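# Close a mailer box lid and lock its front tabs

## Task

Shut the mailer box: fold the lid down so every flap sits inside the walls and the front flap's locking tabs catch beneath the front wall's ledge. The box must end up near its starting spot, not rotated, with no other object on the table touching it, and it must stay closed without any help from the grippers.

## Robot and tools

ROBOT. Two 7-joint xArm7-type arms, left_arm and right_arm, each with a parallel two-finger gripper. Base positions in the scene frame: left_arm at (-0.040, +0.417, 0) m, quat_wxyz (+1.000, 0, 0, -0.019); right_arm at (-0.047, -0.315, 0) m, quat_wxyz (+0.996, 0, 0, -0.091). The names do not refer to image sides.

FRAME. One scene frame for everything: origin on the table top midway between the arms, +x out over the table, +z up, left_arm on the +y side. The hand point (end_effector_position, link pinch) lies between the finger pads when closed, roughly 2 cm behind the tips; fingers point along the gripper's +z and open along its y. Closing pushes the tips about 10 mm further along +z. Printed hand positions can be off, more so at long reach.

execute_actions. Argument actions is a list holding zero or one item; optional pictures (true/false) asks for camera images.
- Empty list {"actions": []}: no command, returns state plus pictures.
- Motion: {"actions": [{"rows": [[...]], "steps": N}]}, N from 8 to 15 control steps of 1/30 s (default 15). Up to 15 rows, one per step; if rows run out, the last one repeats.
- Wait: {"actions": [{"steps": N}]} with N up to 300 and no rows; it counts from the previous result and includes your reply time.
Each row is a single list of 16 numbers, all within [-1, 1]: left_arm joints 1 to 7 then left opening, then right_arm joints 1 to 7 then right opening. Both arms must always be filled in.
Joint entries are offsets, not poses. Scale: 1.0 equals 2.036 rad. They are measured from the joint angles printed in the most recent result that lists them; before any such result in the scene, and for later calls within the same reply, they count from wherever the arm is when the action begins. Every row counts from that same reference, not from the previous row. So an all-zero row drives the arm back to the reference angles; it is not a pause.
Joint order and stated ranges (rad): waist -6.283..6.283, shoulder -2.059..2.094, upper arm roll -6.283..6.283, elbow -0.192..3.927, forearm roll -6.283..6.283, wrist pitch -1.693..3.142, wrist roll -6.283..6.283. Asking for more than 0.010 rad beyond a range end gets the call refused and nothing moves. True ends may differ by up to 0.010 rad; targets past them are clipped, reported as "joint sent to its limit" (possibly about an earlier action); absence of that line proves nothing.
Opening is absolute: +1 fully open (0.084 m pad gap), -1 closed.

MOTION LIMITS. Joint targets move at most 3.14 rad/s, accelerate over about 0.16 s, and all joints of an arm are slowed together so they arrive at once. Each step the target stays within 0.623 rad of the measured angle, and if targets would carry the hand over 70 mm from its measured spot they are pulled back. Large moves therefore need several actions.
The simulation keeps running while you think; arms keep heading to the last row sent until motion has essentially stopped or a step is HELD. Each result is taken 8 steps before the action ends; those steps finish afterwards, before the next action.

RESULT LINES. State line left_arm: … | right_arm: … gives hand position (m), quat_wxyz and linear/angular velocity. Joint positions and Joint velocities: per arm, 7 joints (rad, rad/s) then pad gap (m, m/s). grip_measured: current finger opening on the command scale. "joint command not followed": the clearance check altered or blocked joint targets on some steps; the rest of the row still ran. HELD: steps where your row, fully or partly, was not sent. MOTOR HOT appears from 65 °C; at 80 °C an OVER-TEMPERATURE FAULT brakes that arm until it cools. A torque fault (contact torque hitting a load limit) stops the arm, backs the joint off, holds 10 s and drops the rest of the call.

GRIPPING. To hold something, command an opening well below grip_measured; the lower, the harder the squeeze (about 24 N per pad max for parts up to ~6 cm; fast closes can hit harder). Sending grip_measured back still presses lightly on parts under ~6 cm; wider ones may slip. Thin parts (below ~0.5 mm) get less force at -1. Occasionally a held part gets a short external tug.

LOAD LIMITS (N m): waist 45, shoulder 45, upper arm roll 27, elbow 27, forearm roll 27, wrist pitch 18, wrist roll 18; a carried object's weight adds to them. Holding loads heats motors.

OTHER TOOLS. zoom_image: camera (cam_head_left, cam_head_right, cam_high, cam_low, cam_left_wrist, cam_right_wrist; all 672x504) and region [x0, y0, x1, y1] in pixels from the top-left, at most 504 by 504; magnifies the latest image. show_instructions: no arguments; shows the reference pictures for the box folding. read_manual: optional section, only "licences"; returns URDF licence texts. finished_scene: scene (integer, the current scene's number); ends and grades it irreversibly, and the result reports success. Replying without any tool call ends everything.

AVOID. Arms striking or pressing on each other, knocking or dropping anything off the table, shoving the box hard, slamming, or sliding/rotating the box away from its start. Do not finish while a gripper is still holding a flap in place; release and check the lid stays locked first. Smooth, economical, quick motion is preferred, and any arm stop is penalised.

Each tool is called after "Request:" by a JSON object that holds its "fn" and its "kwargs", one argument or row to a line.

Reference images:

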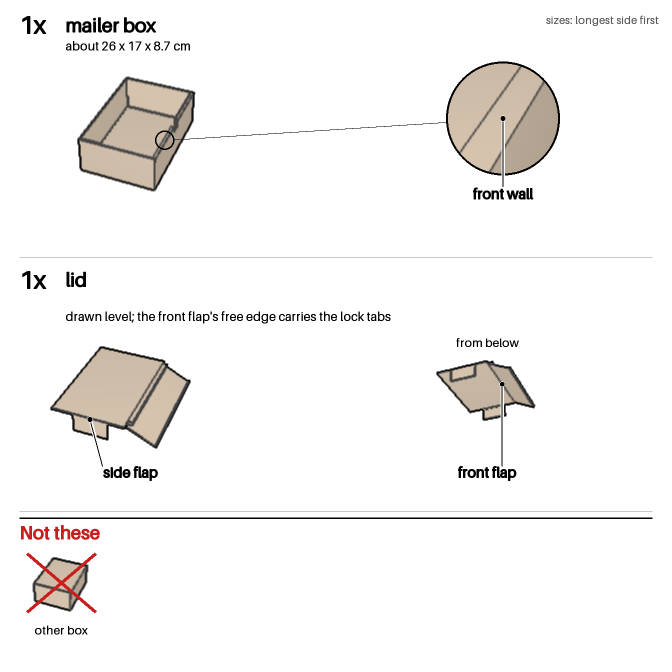

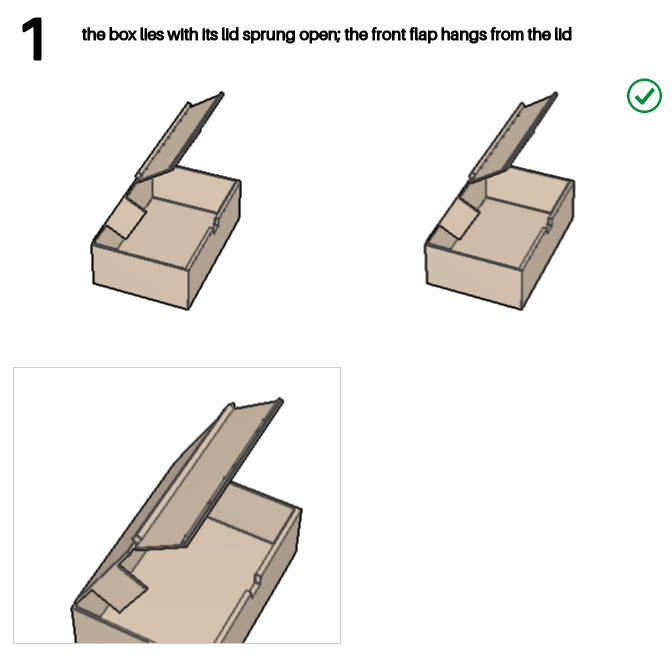

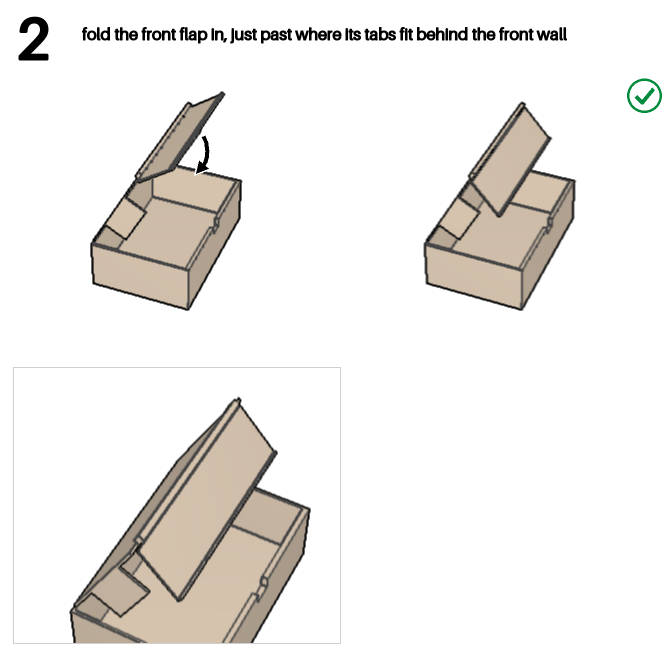

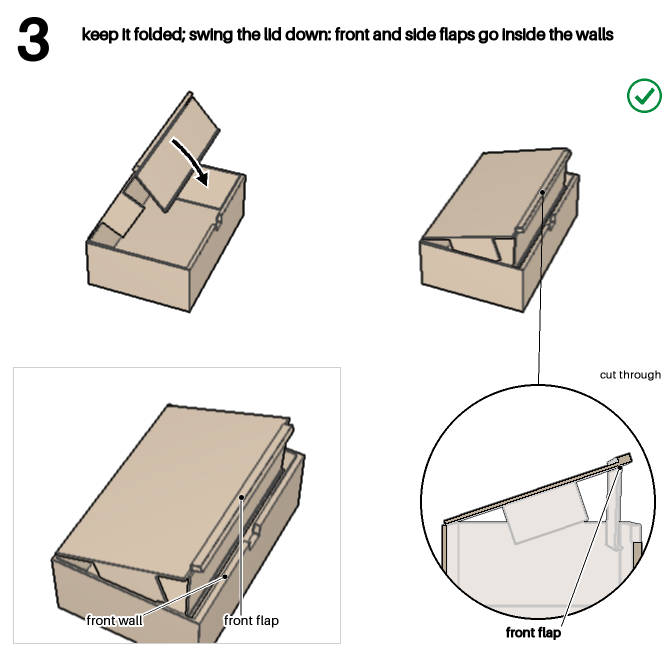

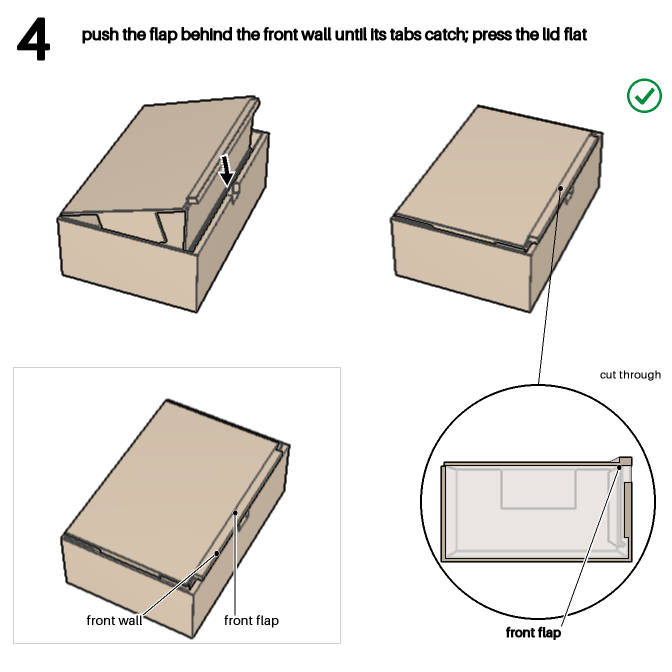

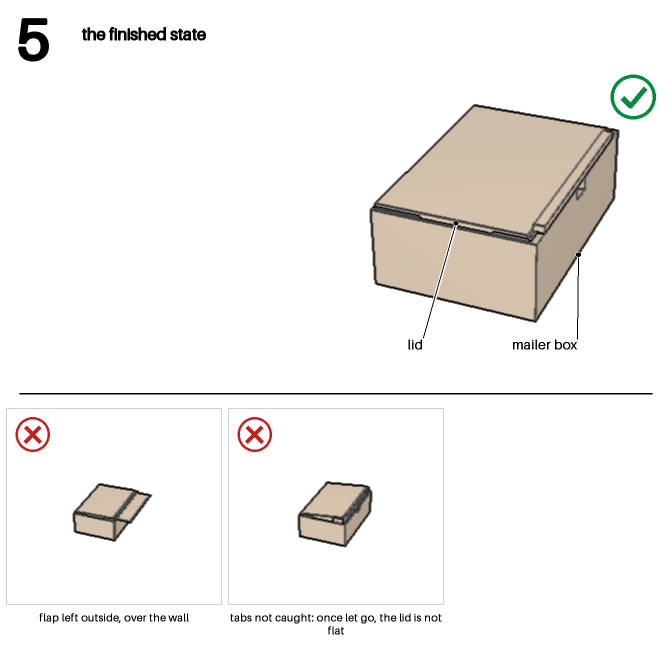

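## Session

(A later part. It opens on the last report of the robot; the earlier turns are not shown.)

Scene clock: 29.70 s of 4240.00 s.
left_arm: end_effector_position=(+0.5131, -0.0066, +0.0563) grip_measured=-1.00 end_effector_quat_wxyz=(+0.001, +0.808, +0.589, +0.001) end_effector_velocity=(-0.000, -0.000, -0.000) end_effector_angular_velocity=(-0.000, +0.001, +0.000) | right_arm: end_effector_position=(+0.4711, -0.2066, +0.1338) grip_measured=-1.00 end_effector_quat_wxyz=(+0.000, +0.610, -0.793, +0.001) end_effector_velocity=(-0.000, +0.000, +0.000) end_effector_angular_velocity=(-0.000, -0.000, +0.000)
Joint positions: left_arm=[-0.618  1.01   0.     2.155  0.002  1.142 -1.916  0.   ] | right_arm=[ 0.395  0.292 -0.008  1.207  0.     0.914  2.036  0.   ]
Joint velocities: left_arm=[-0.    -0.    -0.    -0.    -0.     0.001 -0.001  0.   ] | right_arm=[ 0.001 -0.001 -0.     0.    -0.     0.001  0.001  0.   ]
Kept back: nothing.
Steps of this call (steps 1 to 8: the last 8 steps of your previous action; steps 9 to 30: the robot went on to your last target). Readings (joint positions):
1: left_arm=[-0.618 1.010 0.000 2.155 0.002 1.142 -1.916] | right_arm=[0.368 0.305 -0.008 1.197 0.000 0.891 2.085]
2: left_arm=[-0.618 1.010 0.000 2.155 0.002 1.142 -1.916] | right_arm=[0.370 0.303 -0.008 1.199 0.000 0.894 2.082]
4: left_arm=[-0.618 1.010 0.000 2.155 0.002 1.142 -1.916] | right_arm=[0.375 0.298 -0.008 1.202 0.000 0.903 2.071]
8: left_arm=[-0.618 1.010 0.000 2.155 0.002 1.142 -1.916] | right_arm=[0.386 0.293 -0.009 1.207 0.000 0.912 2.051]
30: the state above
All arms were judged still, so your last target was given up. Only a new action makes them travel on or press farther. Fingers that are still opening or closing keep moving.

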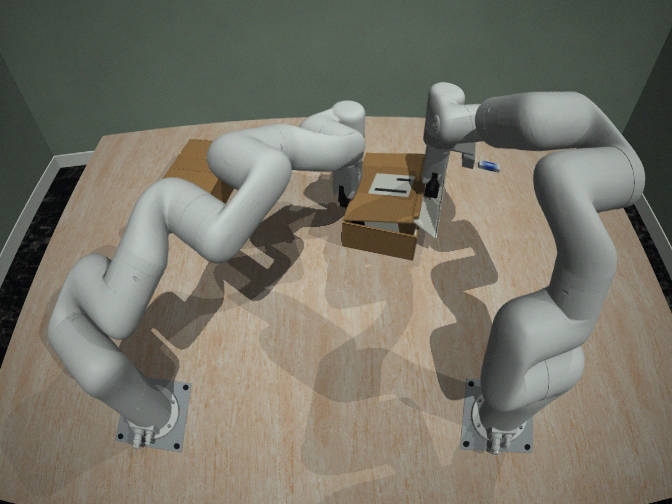

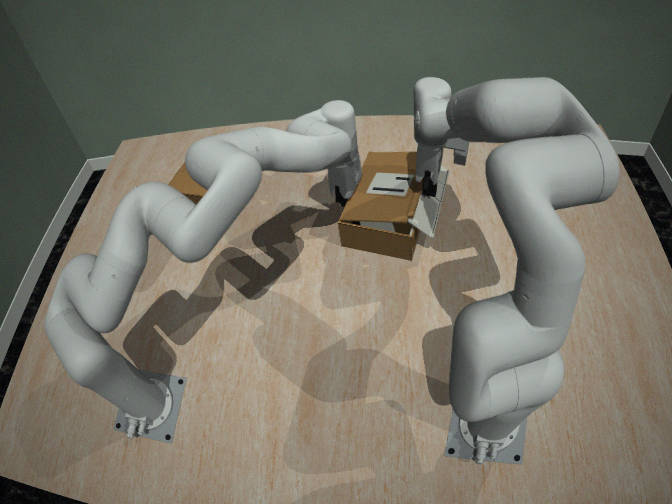

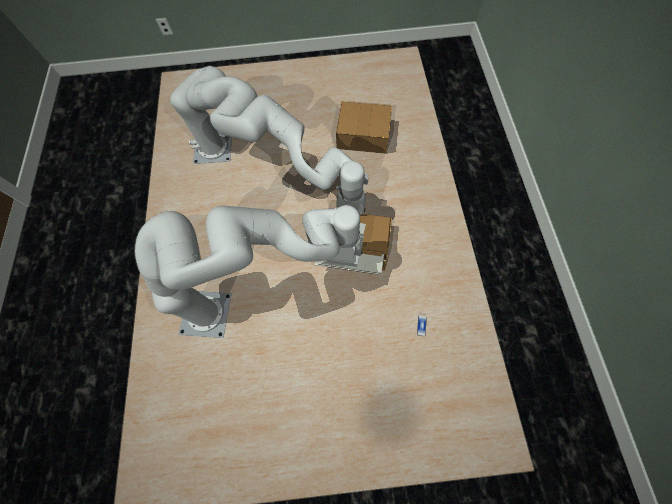

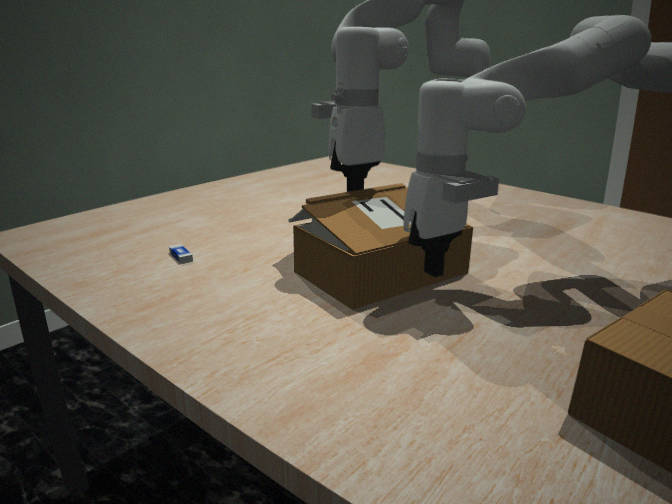

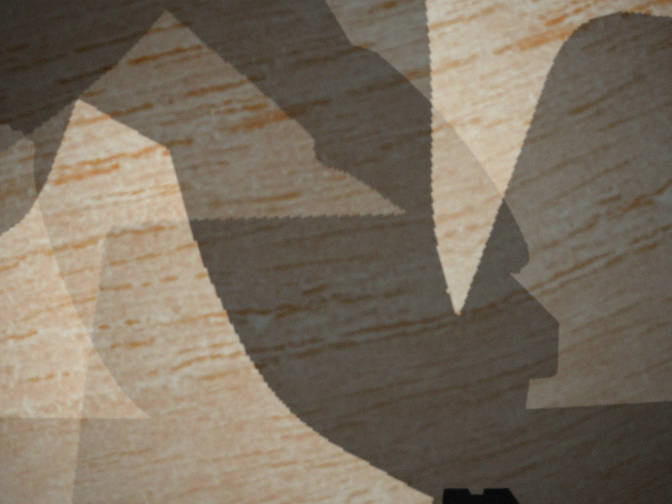

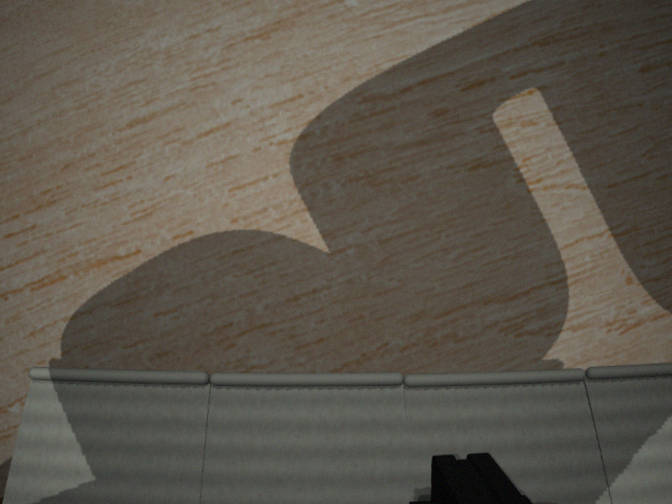

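Request:
{"fn": "execute_actions", "kwargs": {
  "actions": [
    {"rows":[[0,0.003,0,-0.006,0,-0.009,0,-1,-0.055,0,0,0,0,0,-0.055,-1]]}
  ]
}}

Request:
{"fn": "execute_actions", "kwargs": {
  "actions": [
    {"steps":15}
  ]
}}

Request:
{"fn": "execute_actions", "kwargs": {
  "actions": [
    {"rows":[[0,0,0,0,0,0,0,-1,0,0.025,0,-0.017,0,-0.042,0,-1]]}
  ]
}}

Request:
{"fn": "execute_actions", "kwargs": {
  "actions": [
    {"steps":20}
  ],
  "pictures": true
}}

Request:
{"fn": "zoom_image", "kwargs": {
  "camera": "cam_head_right",
  "region": [300,120,500,280]
}}

Scene clock: 30.30 s of 4240.00 s.
left_arm: end_effector_position=(+0.5124, -0.0065, +0.0492) grip_measured=-1.00 end_effector_quat_wxyz=(+0.001, +0.808, +0.589, +0.001) end_effector_velocity=(+0.010, -0.004, +0.010) end_effector_angular_velocity=(-0.023, -0.036, +0.003) | right_arm: end_effector_position=(+0.4798, -0.2632, +0.1338) grip_measured=-1.00 end_effector_quat_wxyz=(-0.001, -0.605, +0.797, -0.002) end_effector_velocity=(+0.021, -0.230, -0.000) end_effector_angular_velocity=(-0.039, +0.001, -0.189)
Joint positions: left_arm=[-0.618  1.015  0.     2.144  0.002  1.126 -1.916  0.   ] | right_arm=[ 0.295  0.292 -0.016  1.207  0.     0.914  1.941  0.   ]
Joint velocities: left_arm=[ 0.002 -0.01   0.003  0.     0.001 -0.032 -0.     0.   ] | right_arm=[-0.31  -0.002 -0.121 -0.004 -0.004  0.002 -0.235  0.   ]
Steps of this call (steps 1 to 11: nothing new was sent; steps 12 to 18: the first 7 steps of this action). Readings (joint positions):
12: left_arm=[-0.618 1.010 0.000 2.155 0.002 1.142 -1.916] | right_arm=[0.395 0.292 -0.008 1.207 0.000 0.914 2.035]
13: left_arm=[-0.618 1.010 0.001 2.153 0.002 1.139 -1.916] | right_arm=[0.389 0.292 -0.006 1.207 0.000 0.914 2.028]
15: left_arm=[-0.618 1.012 0.000 2.148 0.002 1.131 -1.916] | right_arm=[0.351 0.292 0.001 1.207 0.001 0.914 1.986]
18: the state above

Scene clock: 30.80 s of 4240.00 s.
left_arm: end_effector_position=(+0.5129, -0.0066, +0.0491) grip_measured=-1.00 end_effector_quat_wxyz=(+0.002, +0.808, +0.589, +0.002) end_effector_velocity=(-0.001, -0.000, -0.001) end_effector_angular_velocity=(+0.001, +0.001, -0.002) | right_arm: end_effector_position=(+0.4799, -0.2650, +0.1337) grip_measured=-1.00 end_effector_quat_wxyz=(+0.000, +0.610, -0.793, +0.001) end_effector_velocity=(+0.000, +0.001, +0.001) end_effector_angular_velocity=(+0.000, -0.002, +0.001)
Joint positions: left_arm=[-0.618  1.015  0.     2.143  0.002  1.123 -1.916  0.   ] | right_arm=[ 0.283  0.292 -0.008  1.207  0.     0.914  1.924  0.   ]
Joint velocities: left_arm=[-0.001  0.001 -0.    -0.001  0.001  0.     0.     0.   ] | right_arm=[-0.001 -0.001  0.002 -0.    -0.    -0.001  0.     0.   ]
Kept back: nothing.
Steps of this call (steps 1 to 8: the last 8 steps of your previous action; steps 9 to 15: the robot went on to your last target). Readings (joint positions):
1: left_arm=[-0.618 1.015 0.000 2.144 0.002 1.125 -1.916] | right_arm=[0.287 0.292 -0.018 1.207 -0.000 0.914 1.935]
2: left_arm=[-0.618 1.015 0.000 2.144 0.002 1.125 -1.916] | right_arm=[0.284 0.292 -0.016 1.207 -0.000 0.914 1.931]
4: left_arm=[-0.618 1.015 0.001 2.144 0.002 1.124 -1.916] | right_arm=[0.284 0.292 -0.009 1.207 0.000 0.914 1.927]
8: left_arm=[-0.618 1.015 0.001 2.144 0.002 1.124 -1.916] | right_arm=[0.285 0.292 -0.005 1.207 0.000 0.914 1.925]
15: the state above

Scene clock: 31.03 s of 4240.00 s.
left_arm: end_effector_position=(+0.5129, -0.0066, +0.0491) grip_measured=-1.00 end_effector_quat_wxyz=(+0.002, +0.808, +0.589, +0.002) end_effector_velocity=(+0.001, +0.001, -0.000) end_effector_angular_velocity=(+0.001, -0.001, +0.001) | right_arm: end_effector_position=(+0.4768, -0.2652, +0.1007) grip_measured=-1.00 end_effector_quat_wxyz=(+0.004, +0.610, -0.793, -0.001) end_effector_velocity=(-0.025, -0.001, -0.093) end_effector_angular_velocity=(-0.007, +0.071, +0.003)
Joint positions: left_arm=[-0.618  1.015  0.     2.143  0.002  1.123 -1.916  0.   ] | right_arm=[ 0.284  0.339 -0.008  1.173  0.     0.842  1.924  0.   ]
Joint velocities: left_arm=[ 0.001 -0.     0.    -0.     0.001  0.     0.     0.   ] | right_arm=[ 0.001  0.124  0.002 -0.103  0.    -0.154 -0.     0.   ]
Steps of this call (steps 1 to 7: the first 7 steps of this action). Readings (joint positions):
1: left_arm=[-0.618 1.015 0.000 2.143 0.002 1.123 -1.916] | right_arm=[0.283 0.292 -0.008 1.207 0.000 0.914 1.924]
2: left_arm=[-0.618 1.015 0.000 2.143 0.002 1.123 -1.916] | right_arm=[0.283 0.295 -0.008 1.205 0.000 0.906 1.924]
4: left_arm=[-0.618 1.015 0.000 2.143 0.002 1.123 -1.916] | right_arm=[0.283 0.313 -0.008 1.195 0.000 0.872 1.924]
7: the state above

Scene clock: 31.70 s of 4240.00 s.
left_arm: end_effector_position=(+0.5129, -0.0066, +0.0491) grip_measured=-1.00 end_effector_quat_wxyz=(+0.002, +0.808, +0.589, +0.002) end_effector_velocity=(-0.000, -0.000, +0.000) end_effector_angular_velocity=(-0.001, -0.000, +0.000) | right_arm: end_effector_position=(+0.4795, -0.2651, +0.0999) grip_measured=-1.00 end_effector_quat_wxyz=(+0.000, +0.610, -0.793, +0.001) end_effector_velocity=(-0.000, -0.001, +0.000) end_effector_angular_velocity=(-0.000, -0.000, -0.001)
Joint positions: left_arm=[-0.618  1.015  0.     2.143  0.002  1.123 -1.916  0.   ] | right_arm=[ 0.283  0.343 -0.008  1.173  0.     0.829  1.924  0.   ]
Joint velocities: left_arm=[ 0.    -0.    -0.001  0.     0.    -0.001 -0.     0.   ] | right_arm=[-0.002 -0.001  0.    -0.001 -0.001 -0.    -0.     0.   ]
Kept back: nothing.
Steps of this call (steps 1 to 8: the last 8 steps of your previous action; steps 9 to 20: the robot went on to your last target). Readings (joint positions):
1: left_arm=[-0.618 1.015 0.000 2.143 0.002 1.123 -1.916] | right_arm=[0.284 0.342 -0.008 1.171 0.000 0.837 1.924]
2: left_arm=[-0.618 1.015 0.000 2.143 0.002 1.123 -1.916] | right_arm=[0.284 0.343 -0.008 1.171 0.000 0.834 1.924]
4: left_arm=[-0.618 1.015 0.000 2.143 0.002 1.123 -1.916] | right_arm=[0.283 0.342 -0.008 1.173 0.000 0.831 1.924]
8: left_arm=[-0.618 1.015 0.000 2.143 0.002 1.123 -1.916] | right_arm=[0.283 0.342 -0.008 1.174 0.000 0.829 1.924]
20: the state above

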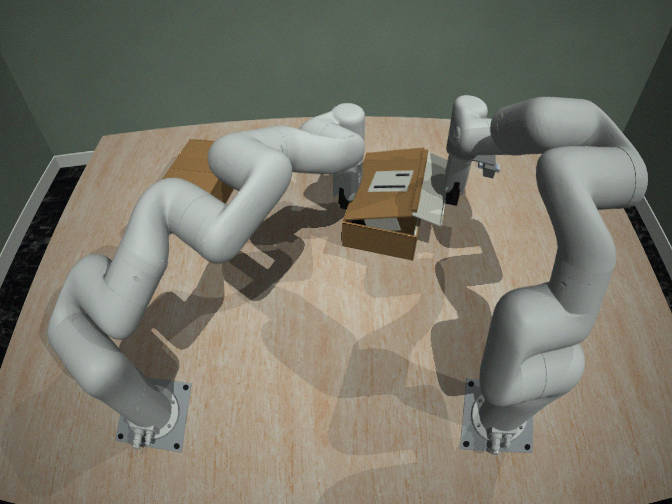

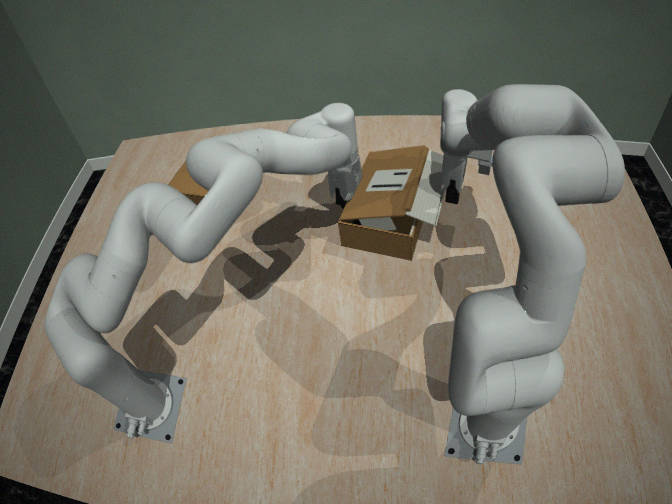

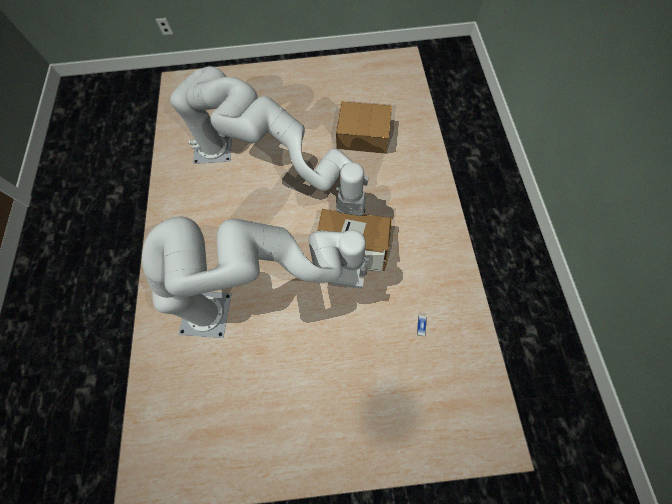

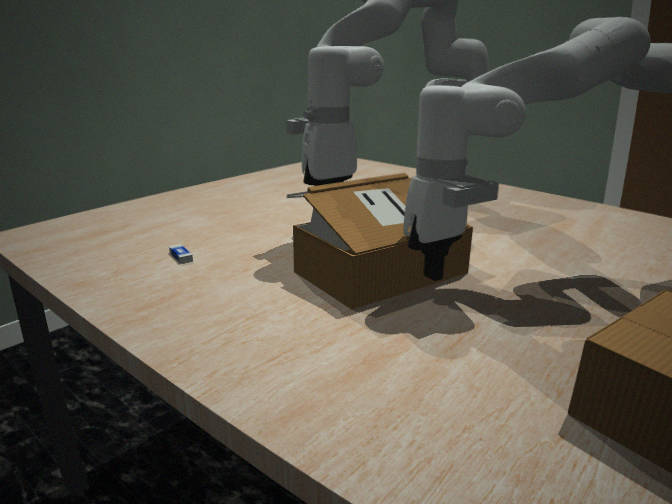

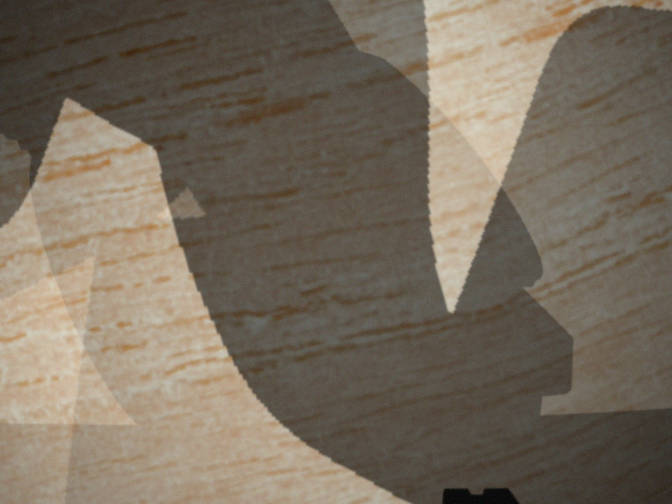

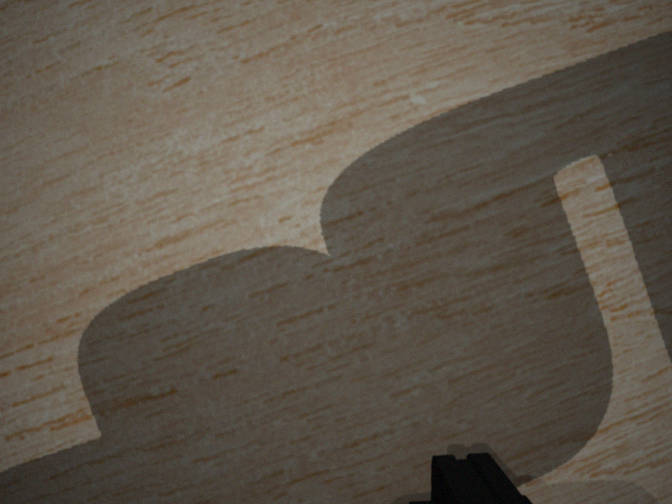

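Region (300, 120, 500, 280) of cam_head_right's 672x504 image, scaled by 2.520, with more detail than that image has; it fills the top 403 rows of this view, and the rest is white.

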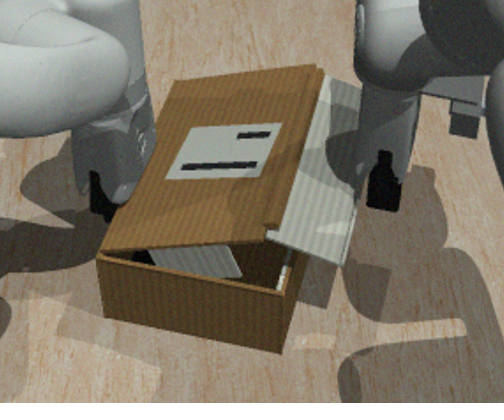

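Request:
{"fn": "execute_actions", "kwargs": {
  "actions": [
    {"rows":[[0,0,0,0,0,0,0,-1,0,-0.045,0,-0.065,0,-0.02,0,-1]]}
  ]
}}

Request:
{"fn": "execute_actions", "kwargs": {
  "actions": [
    {"steps":12}
  ]
}}

Request:
{"fn": "execute_actions", "kwargs": {
  "actions": [
    {"rows":[[0,0,0,0,0,0,0,-1,0.01,0,0,0,0,0,0.01,-1],[0,0,0,0,0,0,0,-1,0.01,0,0,0,0,0,0.01,-1],[0,0,0,0,0,0,0,-1,0.01,0,0,0,0,0,0.01,-1],[0,0,0,0,0,0,0,-1,0.02,0.004,0,-0.002,0,-0.006,0.02,-1],[0,0,0,0,0,0,0,-1,0.02,0.004,0,-0.002,0,-0.006,0.02,-1],[0,0,0,0,0,0,0,-1,0.02,0.004,0,-0.002,0,-0.006,0.02,-1],[0,0,0,0,0,0,0,-1,0.02,0.004,0,-0.002,0,-0.006,0.02,-1],[0,0,0,0,0,0,0,-1,0.03,0.008,0,-0.005,0,-0.013,0.03,-1],[0,0,0,0,0,0,0,-1,0.03,0.008,0,-0.005,0,-0.013,0.03,-1],[0,0,0,0,0,0,0,-1,0.03,0.008,0,-0.005,0,-0.013,0.03,-1],[0,0,0,0,0,0,0,-1,0.03,0.008,0,-0.005,0,-0.013,0.03,-1],[0,0,0,0,0,0,0,-1,0.04,0.012,0,-0.007,0,-0.019,0.04,-1]]}
  ]
}}

Request:
{"fn": "execute_actions", "kwargs": {
  "actions": [
    {"steps":25}
  ],
  "pictures": true
}}

Request:
{"fn": "zoom_image", "kwargs": {
  "camera": "cam_head_right",
  "region": [300,120,500,280]
}}

Scene clock: 32.67 s of 4240.00 s.
left_arm: end_effector_position=(+0.5129, -0.0066, +0.0491) grip_measured=-1.00 end_effector_quat_wxyz=(+0.002, +0.808, +0.589, +0.002) end_effector_velocity=(-0.001, -0.001, -0.000) end_effector_angular_velocity=(-0.000, +0.001, -0.001) | right_arm: end_effector_position=(+0.4522, -0.2677, +0.1002) grip_measured=-1.00 end_effector_quat_wxyz=(+0.001, +0.610, -0.793, +0.001) end_effector_velocity=(-0.072, -0.009, +0.001) end_effector_angular_velocity=(+0.001, -0.003, -0.003)
Joint positions: left_arm=[-0.618  1.015  0.     2.143  0.002  1.123 -1.916  0.   ] | right_arm=[ 0.283  0.264 -0.008  1.059  0.     0.795  1.924  0.   ]
Joint velocities: left_arm=[-0.001  0.    -0.     0.    -0.001  0.     0.     0.   ] | right_arm=[-0.001 -0.212 -0.002 -0.3   -0.001 -0.091 -0.     0.   ]
Steps of this call (steps 1 to 15: the robot went on to your last target; steps 16 to 22: nothing new was sent; steps 23 to 29: the first 7 steps of this action). Readings (joint positions):
23: left_arm=[-0.618 1.015 0.000 2.143 0.002 1.123 -1.916] | right_arm=[0.283 0.342 -0.008 1.172 0.000 0.829 1.924]
24: left_arm=[-0.618 1.015 0.000 2.143 0.002 1.123 -1.916] | right_arm=[0.283 0.338 -0.008 1.166 0.000 0.826 1.924]
26: left_arm=[-0.618 1.015 0.000 2.143 0.002 1.123 -1.916] | right_arm=[0.283 0.307 -0.008 1.120 0.000 0.812 1.924]
29: the state above

Scene clock: 33.07 s of 4240.00 s.
left_arm: end_effector_position=(+0.5129, -0.0066, +0.0491) grip_measured=-1.00 end_effector_quat_wxyz=(+0.002, +0.808, +0.589, +0.002) end_effector_velocity=(-0.000, -0.000, -0.000) end_effector_angular_velocity=(-0.000, +0.001, +0.000) | right_arm: end_effector_position=(+0.4481, -0.2680, +0.1001) grip_measured=-1.00 end_effector_quat_wxyz=(+0.000, +0.610, -0.793, +0.001) end_effector_velocity=(-0.001, +0.000, -0.000) end_effector_angular_velocity=(+0.000, +0.003, -0.000)
Joint positions: left_arm=[-0.618  1.015  0.     2.143  0.002  1.123 -1.916  0.   ] | right_arm=[ 0.283  0.251 -0.008  1.041  0.     0.788  1.924  0.   ]
Joint velocities: left_arm=[ 0.    -0.    -0.001 -0.001  0.001 -0.    -0.001  0.   ] | right_arm=[ 0.    -0.001 -0.    -0.003  0.001  0.001  0.     0.   ]
Kept back: nothing.
Steps of this call (steps 1 to 8: the last 8 steps of your previous action; steps 9 to 12: the robot went on to your last target). Readings (joint positions):
1: left_arm=[-0.618 1.015 0.000 2.143 0.002 1.123 -1.916] | right_arm=[0.283 0.258 -0.008 1.051 0.000 0.793 1.924]
2: left_arm=[-0.618 1.015 0.000 2.143 0.002 1.123 -1.916] | right_arm=[0.283 0.255 -0.008 1.047 0.000 0.791 1.924]
4: left_arm=[-0.618 1.015 0.000 2.143 0.002 1.123 -1.916] | right_arm=[0.283 0.253 -0.008 1.043 0.000 0.789 1.924]
8: left_arm=[-0.618 1.015 0.000 2.143 0.002 1.123 -1.916] | right_arm=[0.283 0.252 -0.008 1.041 0.000 0.788 1.924]
12: the state above

Scene clock: 33.30 s of 4240.00 s.
left_arm: end_effector_position=(+0.5129, -0.0066, +0.0491) grip_measured=-1.00 end_effector_quat_wxyz=(+0.002, +0.808, +0.589, +0.002) end_effector_velocity=(+0.000, -0.000, +0.000) end_effector_angular_velocity=(-0.001, -0.000, -0.001) | right_arm: end_effector_position=(+0.4467, -0.2528, +0.0977) grip_measured=-1.00 end_effector_quat_wxyz=(-0.000, +0.610, -0.792, +0.001) end_effector_velocity=(-0.022, +0.092, -0.035) end_effector_angular_velocity=(+0.005, +0.032, +0.055)
Joint positions: left_arm=[-0.618  1.015  0.     2.143  0.002  1.123 -1.916  0.   ] | right_arm=[ 0.313  0.256 -0.007  1.039  0.     0.781  1.954  0.   ]
Joint velocities: left_arm=[ 0.     0.    -0.     0.    -0.    -0.001  0.001  0.   ] | right_arm=[ 0.153  0.053  0.034 -0.034  0.001 -0.056  0.131  0.   ]
Steps of this call (steps 1 to 7: the first 7 steps of this action). Readings (joint positions):
1: left_arm=[-0.618 1.015 0.000 2.143 0.002 1.123 -1.916] | right_arm=[0.284 0.251 -0.008 1.041 0.000 0.788 1.925]
2: left_arm=[-0.618 1.015 0.000 2.143 0.002 1.123 -1.916] | right_arm=[0.286 0.251 -0.009 1.041 0.000 0.788 1.928]
4: left_arm=[-0.618 1.015 0.000 2.143 0.002 1.123 -1.916] | right_arm=[0.295 0.251 -0.009 1.041 0.000 0.788 1.937]
7: the state above

Scene clock: 34.13 s of 4240.00 s.
left_arm: end_effector_position=(+0.5132, -0.0065, +0.0495) grip_measured=-1.00 end_effector_quat_wxyz=(+0.002, +0.808, +0.589, +0.002) end_effector_velocity=(-0.001, -0.001, -0.000) end_effector_angular_velocity=(+0.000, +0.000, -0.002) | right_arm: end_effector_position=(+0.4419, -0.2282, +0.0856) grip_measured=-1.00 end_effector_quat_wxyz=(-0.000, +0.610, -0.793, +0.001) end_effector_velocity=(+0.000, +0.000, +0.000) end_effector_angular_velocity=(+0.001, -0.001, -0.001)
Joint positions: left_arm=[-0.618  1.015  0.001  2.144  0.002  1.123 -1.916  0.   ] | right_arm=[ 0.365  0.276 -0.008  1.026  0.     0.749  2.006  0.   ]
Joint velocities: left_arm=[-0.001  0.    -0.001 -0.001  0.001 -0.001  0.     0.   ] | right_arm=[-0.    -0.     0.     0.     0.001 -0.     0.001  0.   ]
Kept back: nothing.
Steps of this call (steps 1 to 8: the last 8 steps of your previous action; steps 9 to 25: the robot went on to your last target). Readings (joint positions):
1: left_arm=[-0.618 1.015 0.000 2.143 0.002 1.123 -1.916] | right_arm=[0.318 0.258 -0.006 1.037 0.000 0.779 1.958]
2: left_arm=[-0.618 1.015 0.001 2.143 0.002 1.124 -1.916] | right_arm=[0.323 0.259 -0.007 1.036 0.000 0.776 1.964]
4: left_arm=[-0.618 1.015 0.001 2.143 0.002 1.124 -1.916] | right_arm=[0.334 0.264 -0.008 1.033 0.000 0.769 1.975]
8: left_arm=[-0.618 1.015 0.001 2.144 0.002 1.124 -1.916] | right_arm=[0.354 0.272 -0.008 1.028 0.000 0.756 1.995]
25: the state above

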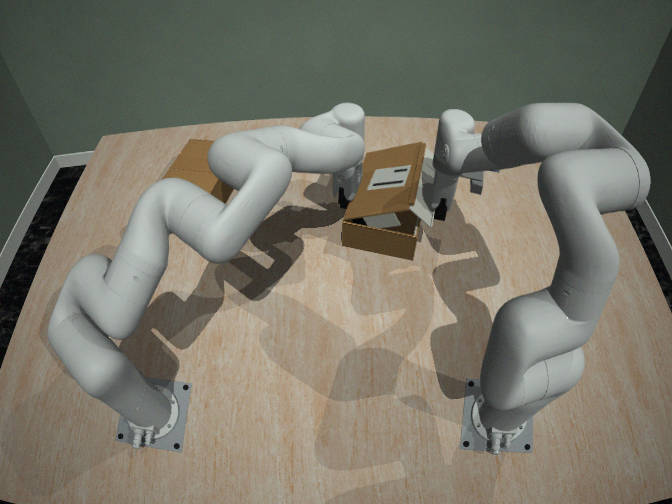

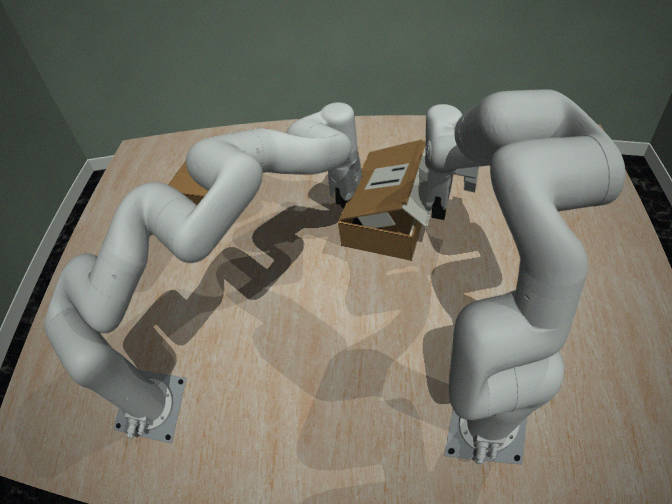

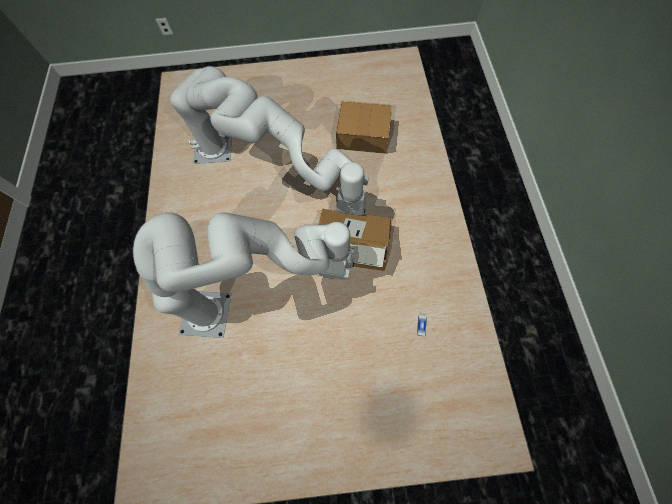

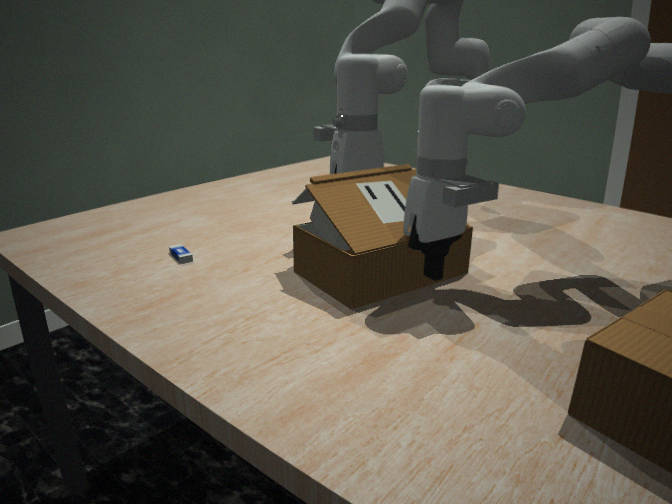

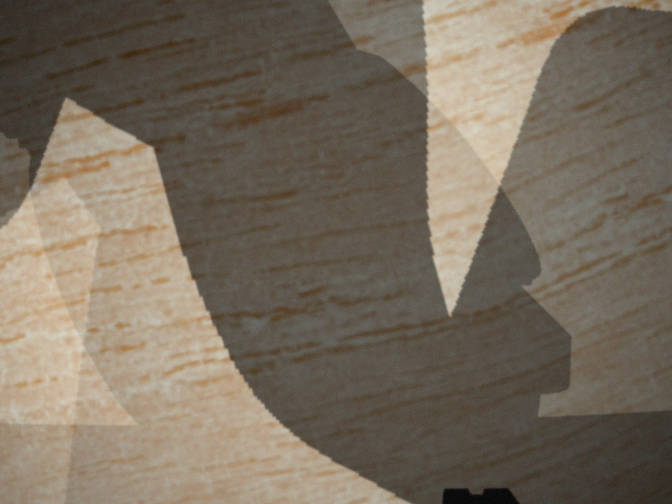

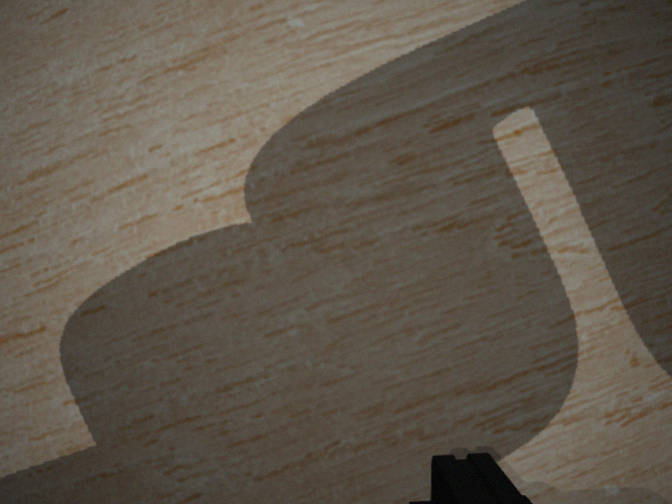

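Region (300, 120, 500, 280) of cam_head_right's 672x504 image, scaled by 2.520, with more detail than that image has; it fills the top 403 rows of this view, and the rest is white.

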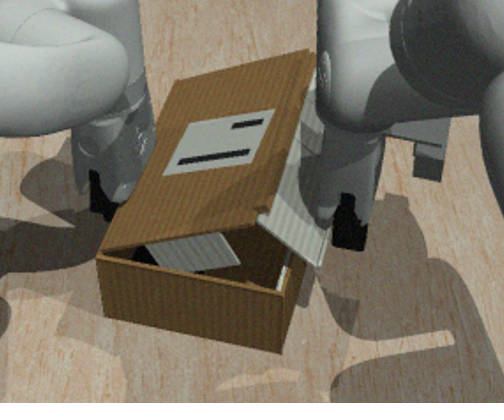

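Request:
{"fn": "execute_actions", "kwargs": {
  "actions": [
    {"rows":[[0,0,0,0,0,0,0,-1,0.008,0,0,0,0,0,0.008,-1],[0,0,0,0,0,0,0,-1,0.008,0,0,0,0,0,0.008,-1],[0,0,0,0,0,0,0,-1,0.008,0,0,0,0,0,0.008,-1],[0,0,0,0,0,0,0,-1,0.008,0,0,0,0,0,0.008,-1],[0,0,0,0,0,0,0,-1,0.016,0,0,0,0,0,0.016,-1],[0,0,0,0,0,0,0,-1,0.016,0,0,0,0,0,0.016,-1],[0,0,0,0,0,0,0,-1,0.016,0,0,0,0,0,0.016,-1],[0,0,0,0,0,0,0,-1,0.016,0,0,0,0,0,0.016,-1],[0,0,0,0,0,0,0,-1,0.025,0,0,0,0,0,0.025,-1]]}
  ]
}}

Request:
{"fn": "execute_actions", "kwargs": {
  "actions": [
    {"steps":25}
  ],
  "pictures": true
}}

Request:
{"fn": "zoom_image", "kwargs": {
  "camera": "cam_head_right",
  "region": [300,120,500,280]
}}

Scene clock: 34.83 s of 4240.00 s.
left_arm: end_effector_position=(+0.5132, -0.0065, +0.0496) grip_measured=-1.00 end_effector_quat_wxyz=(+0.002, +0.808, +0.589, +0.002) end_effector_velocity=(+0.001, -0.001, +0.000) end_effector_angular_velocity=(-0.002, -0.004, -0.000) | right_arm: end_effector_position=(+0.4401, -0.2181, +0.0857) grip_measured=-1.00 end_effector_quat_wxyz=(-0.000, +0.610, -0.793, +0.001) end_effector_velocity=(-0.014, +0.066, +0.000) end_effector_angular_velocity=(+0.001, +0.001, +0.014)
Joint positions: left_arm=[-0.618  1.015  0.001  2.144  0.002  1.123 -1.916  0.   ] | right_arm=[ 0.386  0.276 -0.008  1.026  0.     0.749  2.027  0.   ]
Joint velocities: left_arm=[-0.     0.001  0.     0.002  0.001 -0.003 -0.001  0.   ] | right_arm=[ 0.131 -0.001  0.006 -0.    -0.     0.002  0.122  0.   ]
Steps of this call (steps 1 to 14: the robot went on to your last target; steps 15 to 21: the first 7 steps of this action). Readings (joint positions):
15: left_arm=[-0.618 1.015 0.001 2.144 0.002 1.123 -1.916] | right_arm=[0.365 0.276 -0.008 1.026 0.000 0.749 2.006]
16: left_arm=[-0.618 1.015 0.001 2.144 0.002 1.123 -1.916] | right_arm=[0.367 0.276 -0.009 1.026 0.000 0.749 2.009]
18: left_arm=[-0.618 1.015 0.001 2.144 0.002 1.123 -1.916] | right_arm=[0.374 0.276 -0.009 1.026 0.000 0.749 2.015]
21: the state above

Scene clock: 35.67 s of 4240.00 s.
left_arm: end_effector_position=(+0.5133, -0.0065, +0.0496) grip_measured=-1.00 end_effector_quat_wxyz=(+0.002, +0.808, +0.589, +0.002) end_effector_velocity=(-0.000, -0.000, +0.000) end_effector_angular_velocity=(+0.000, -0.000, +0.000) | right_arm: end_effector_position=(+0.4369, -0.2035, +0.0857) grip_measured=-1.00 end_effector_quat_wxyz=(-0.000, +0.610, -0.793, +0.001) end_effector_velocity=(-0.001, +0.000, -0.000) end_effector_angular_velocity=(-0.001, +0.002, +0.001)
Joint positions: left_arm=[-0.618  1.015  0.001  2.144  0.002  1.123 -1.916  0.   ] | right_arm=[ 0.416  0.276 -0.008  1.026  0.     0.749  2.057  0.   ]
Joint velocities: left_arm=[-0.     0.    -0.     0.     0.001  0.    -0.001  0.   ] | right_arm=[ 0.001 -0.     0.     0.    -0.     0.002  0.     0.   ]
Kept back: nothing.
Steps of this call (steps 1 to 8: the last 8 steps of your previous action; steps 9 to 25: the robot went on to your last target). Readings (joint positions):
1: left_arm=[-0.618 1.015 0.001 2.144 0.002 1.123 -1.916] | right_arm=[0.390 0.276 -0.008 1.026 0.000 0.749 2.030]
2: left_arm=[-0.618 1.015 0.001 2.144 0.002 1.123 -1.916] | right_arm=[0.393 0.276 -0.007 1.026 0.000 0.749 2.033]
4: left_arm=[-0.618 1.015 0.001 2.144 0.002 1.123 -1.916] | right_arm=[0.402 0.276 -0.008 1.026 0.000 0.749 2.043]
8: left_arm=[-0.618 1.015 0.001 2.144 0.002 1.123 -1.916] | right_arm=[0.414 0.276 -0.007 1.026 0.000 0.749 2.054]
25: the state above

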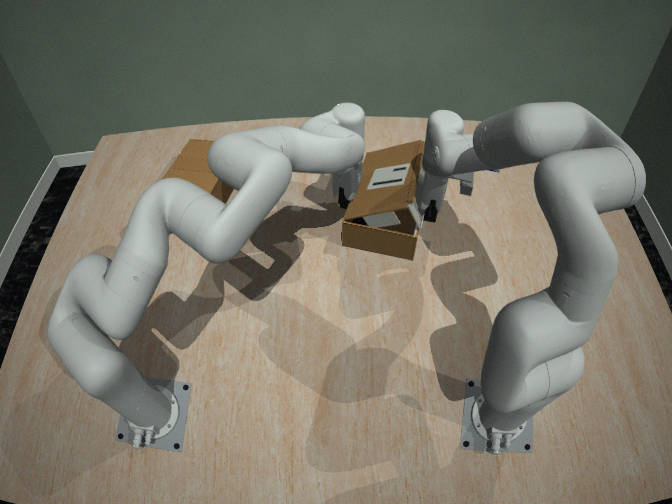

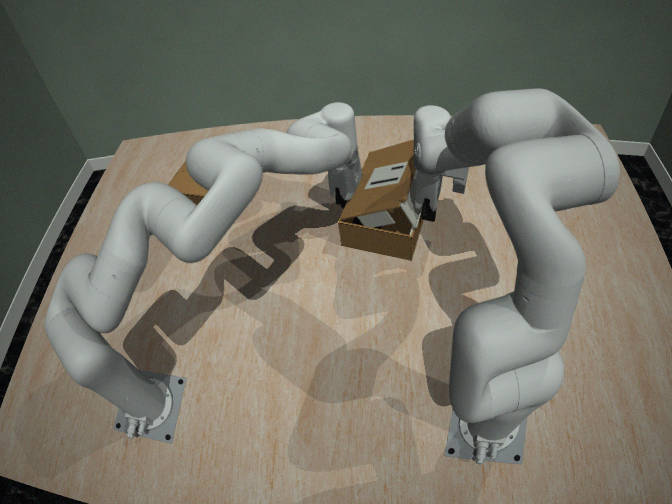

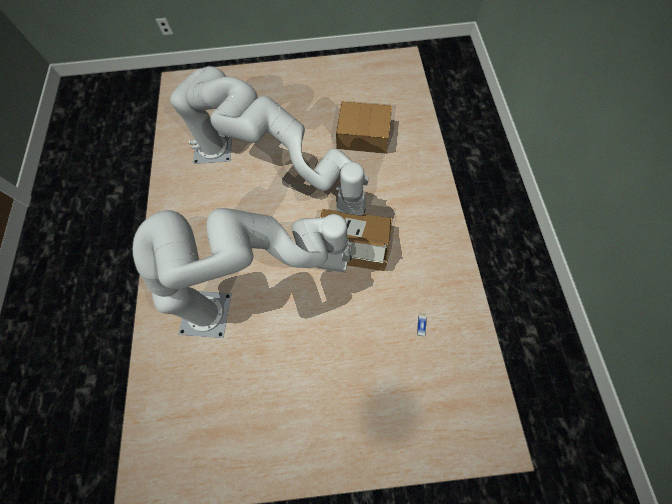

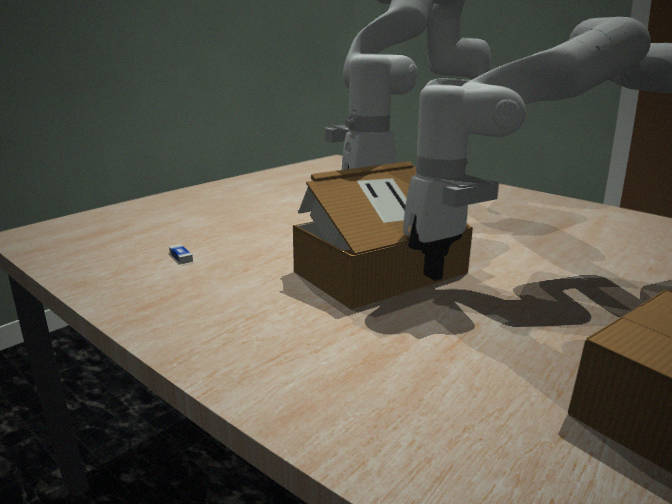

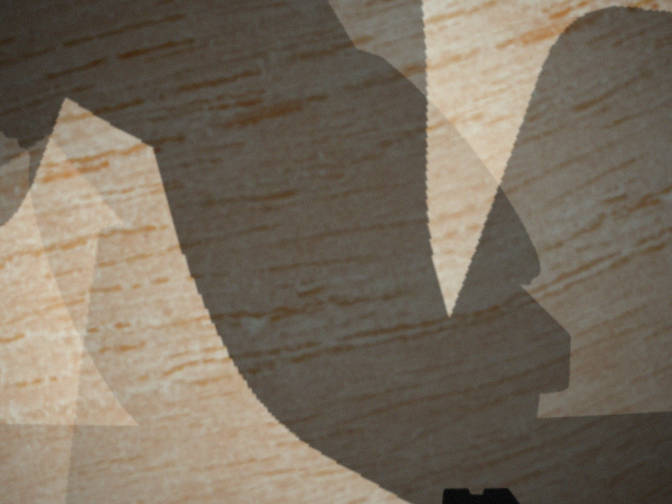

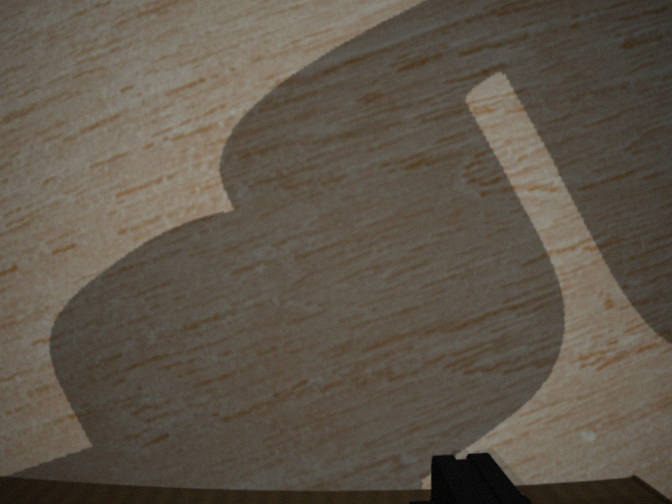

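Region (300, 120, 500, 280) of cam_head_right's 672x504 image, scaled by 2.520, with more detail than that image has; it fills the top 403 rows of this view, and the rest is white.

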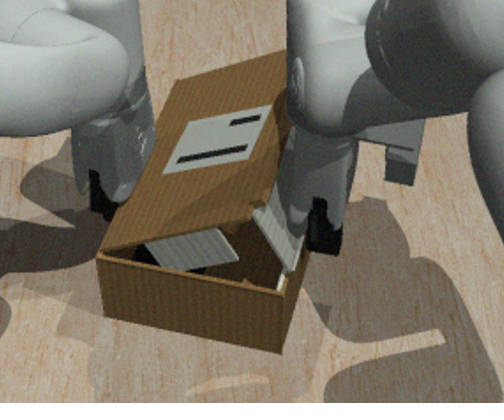

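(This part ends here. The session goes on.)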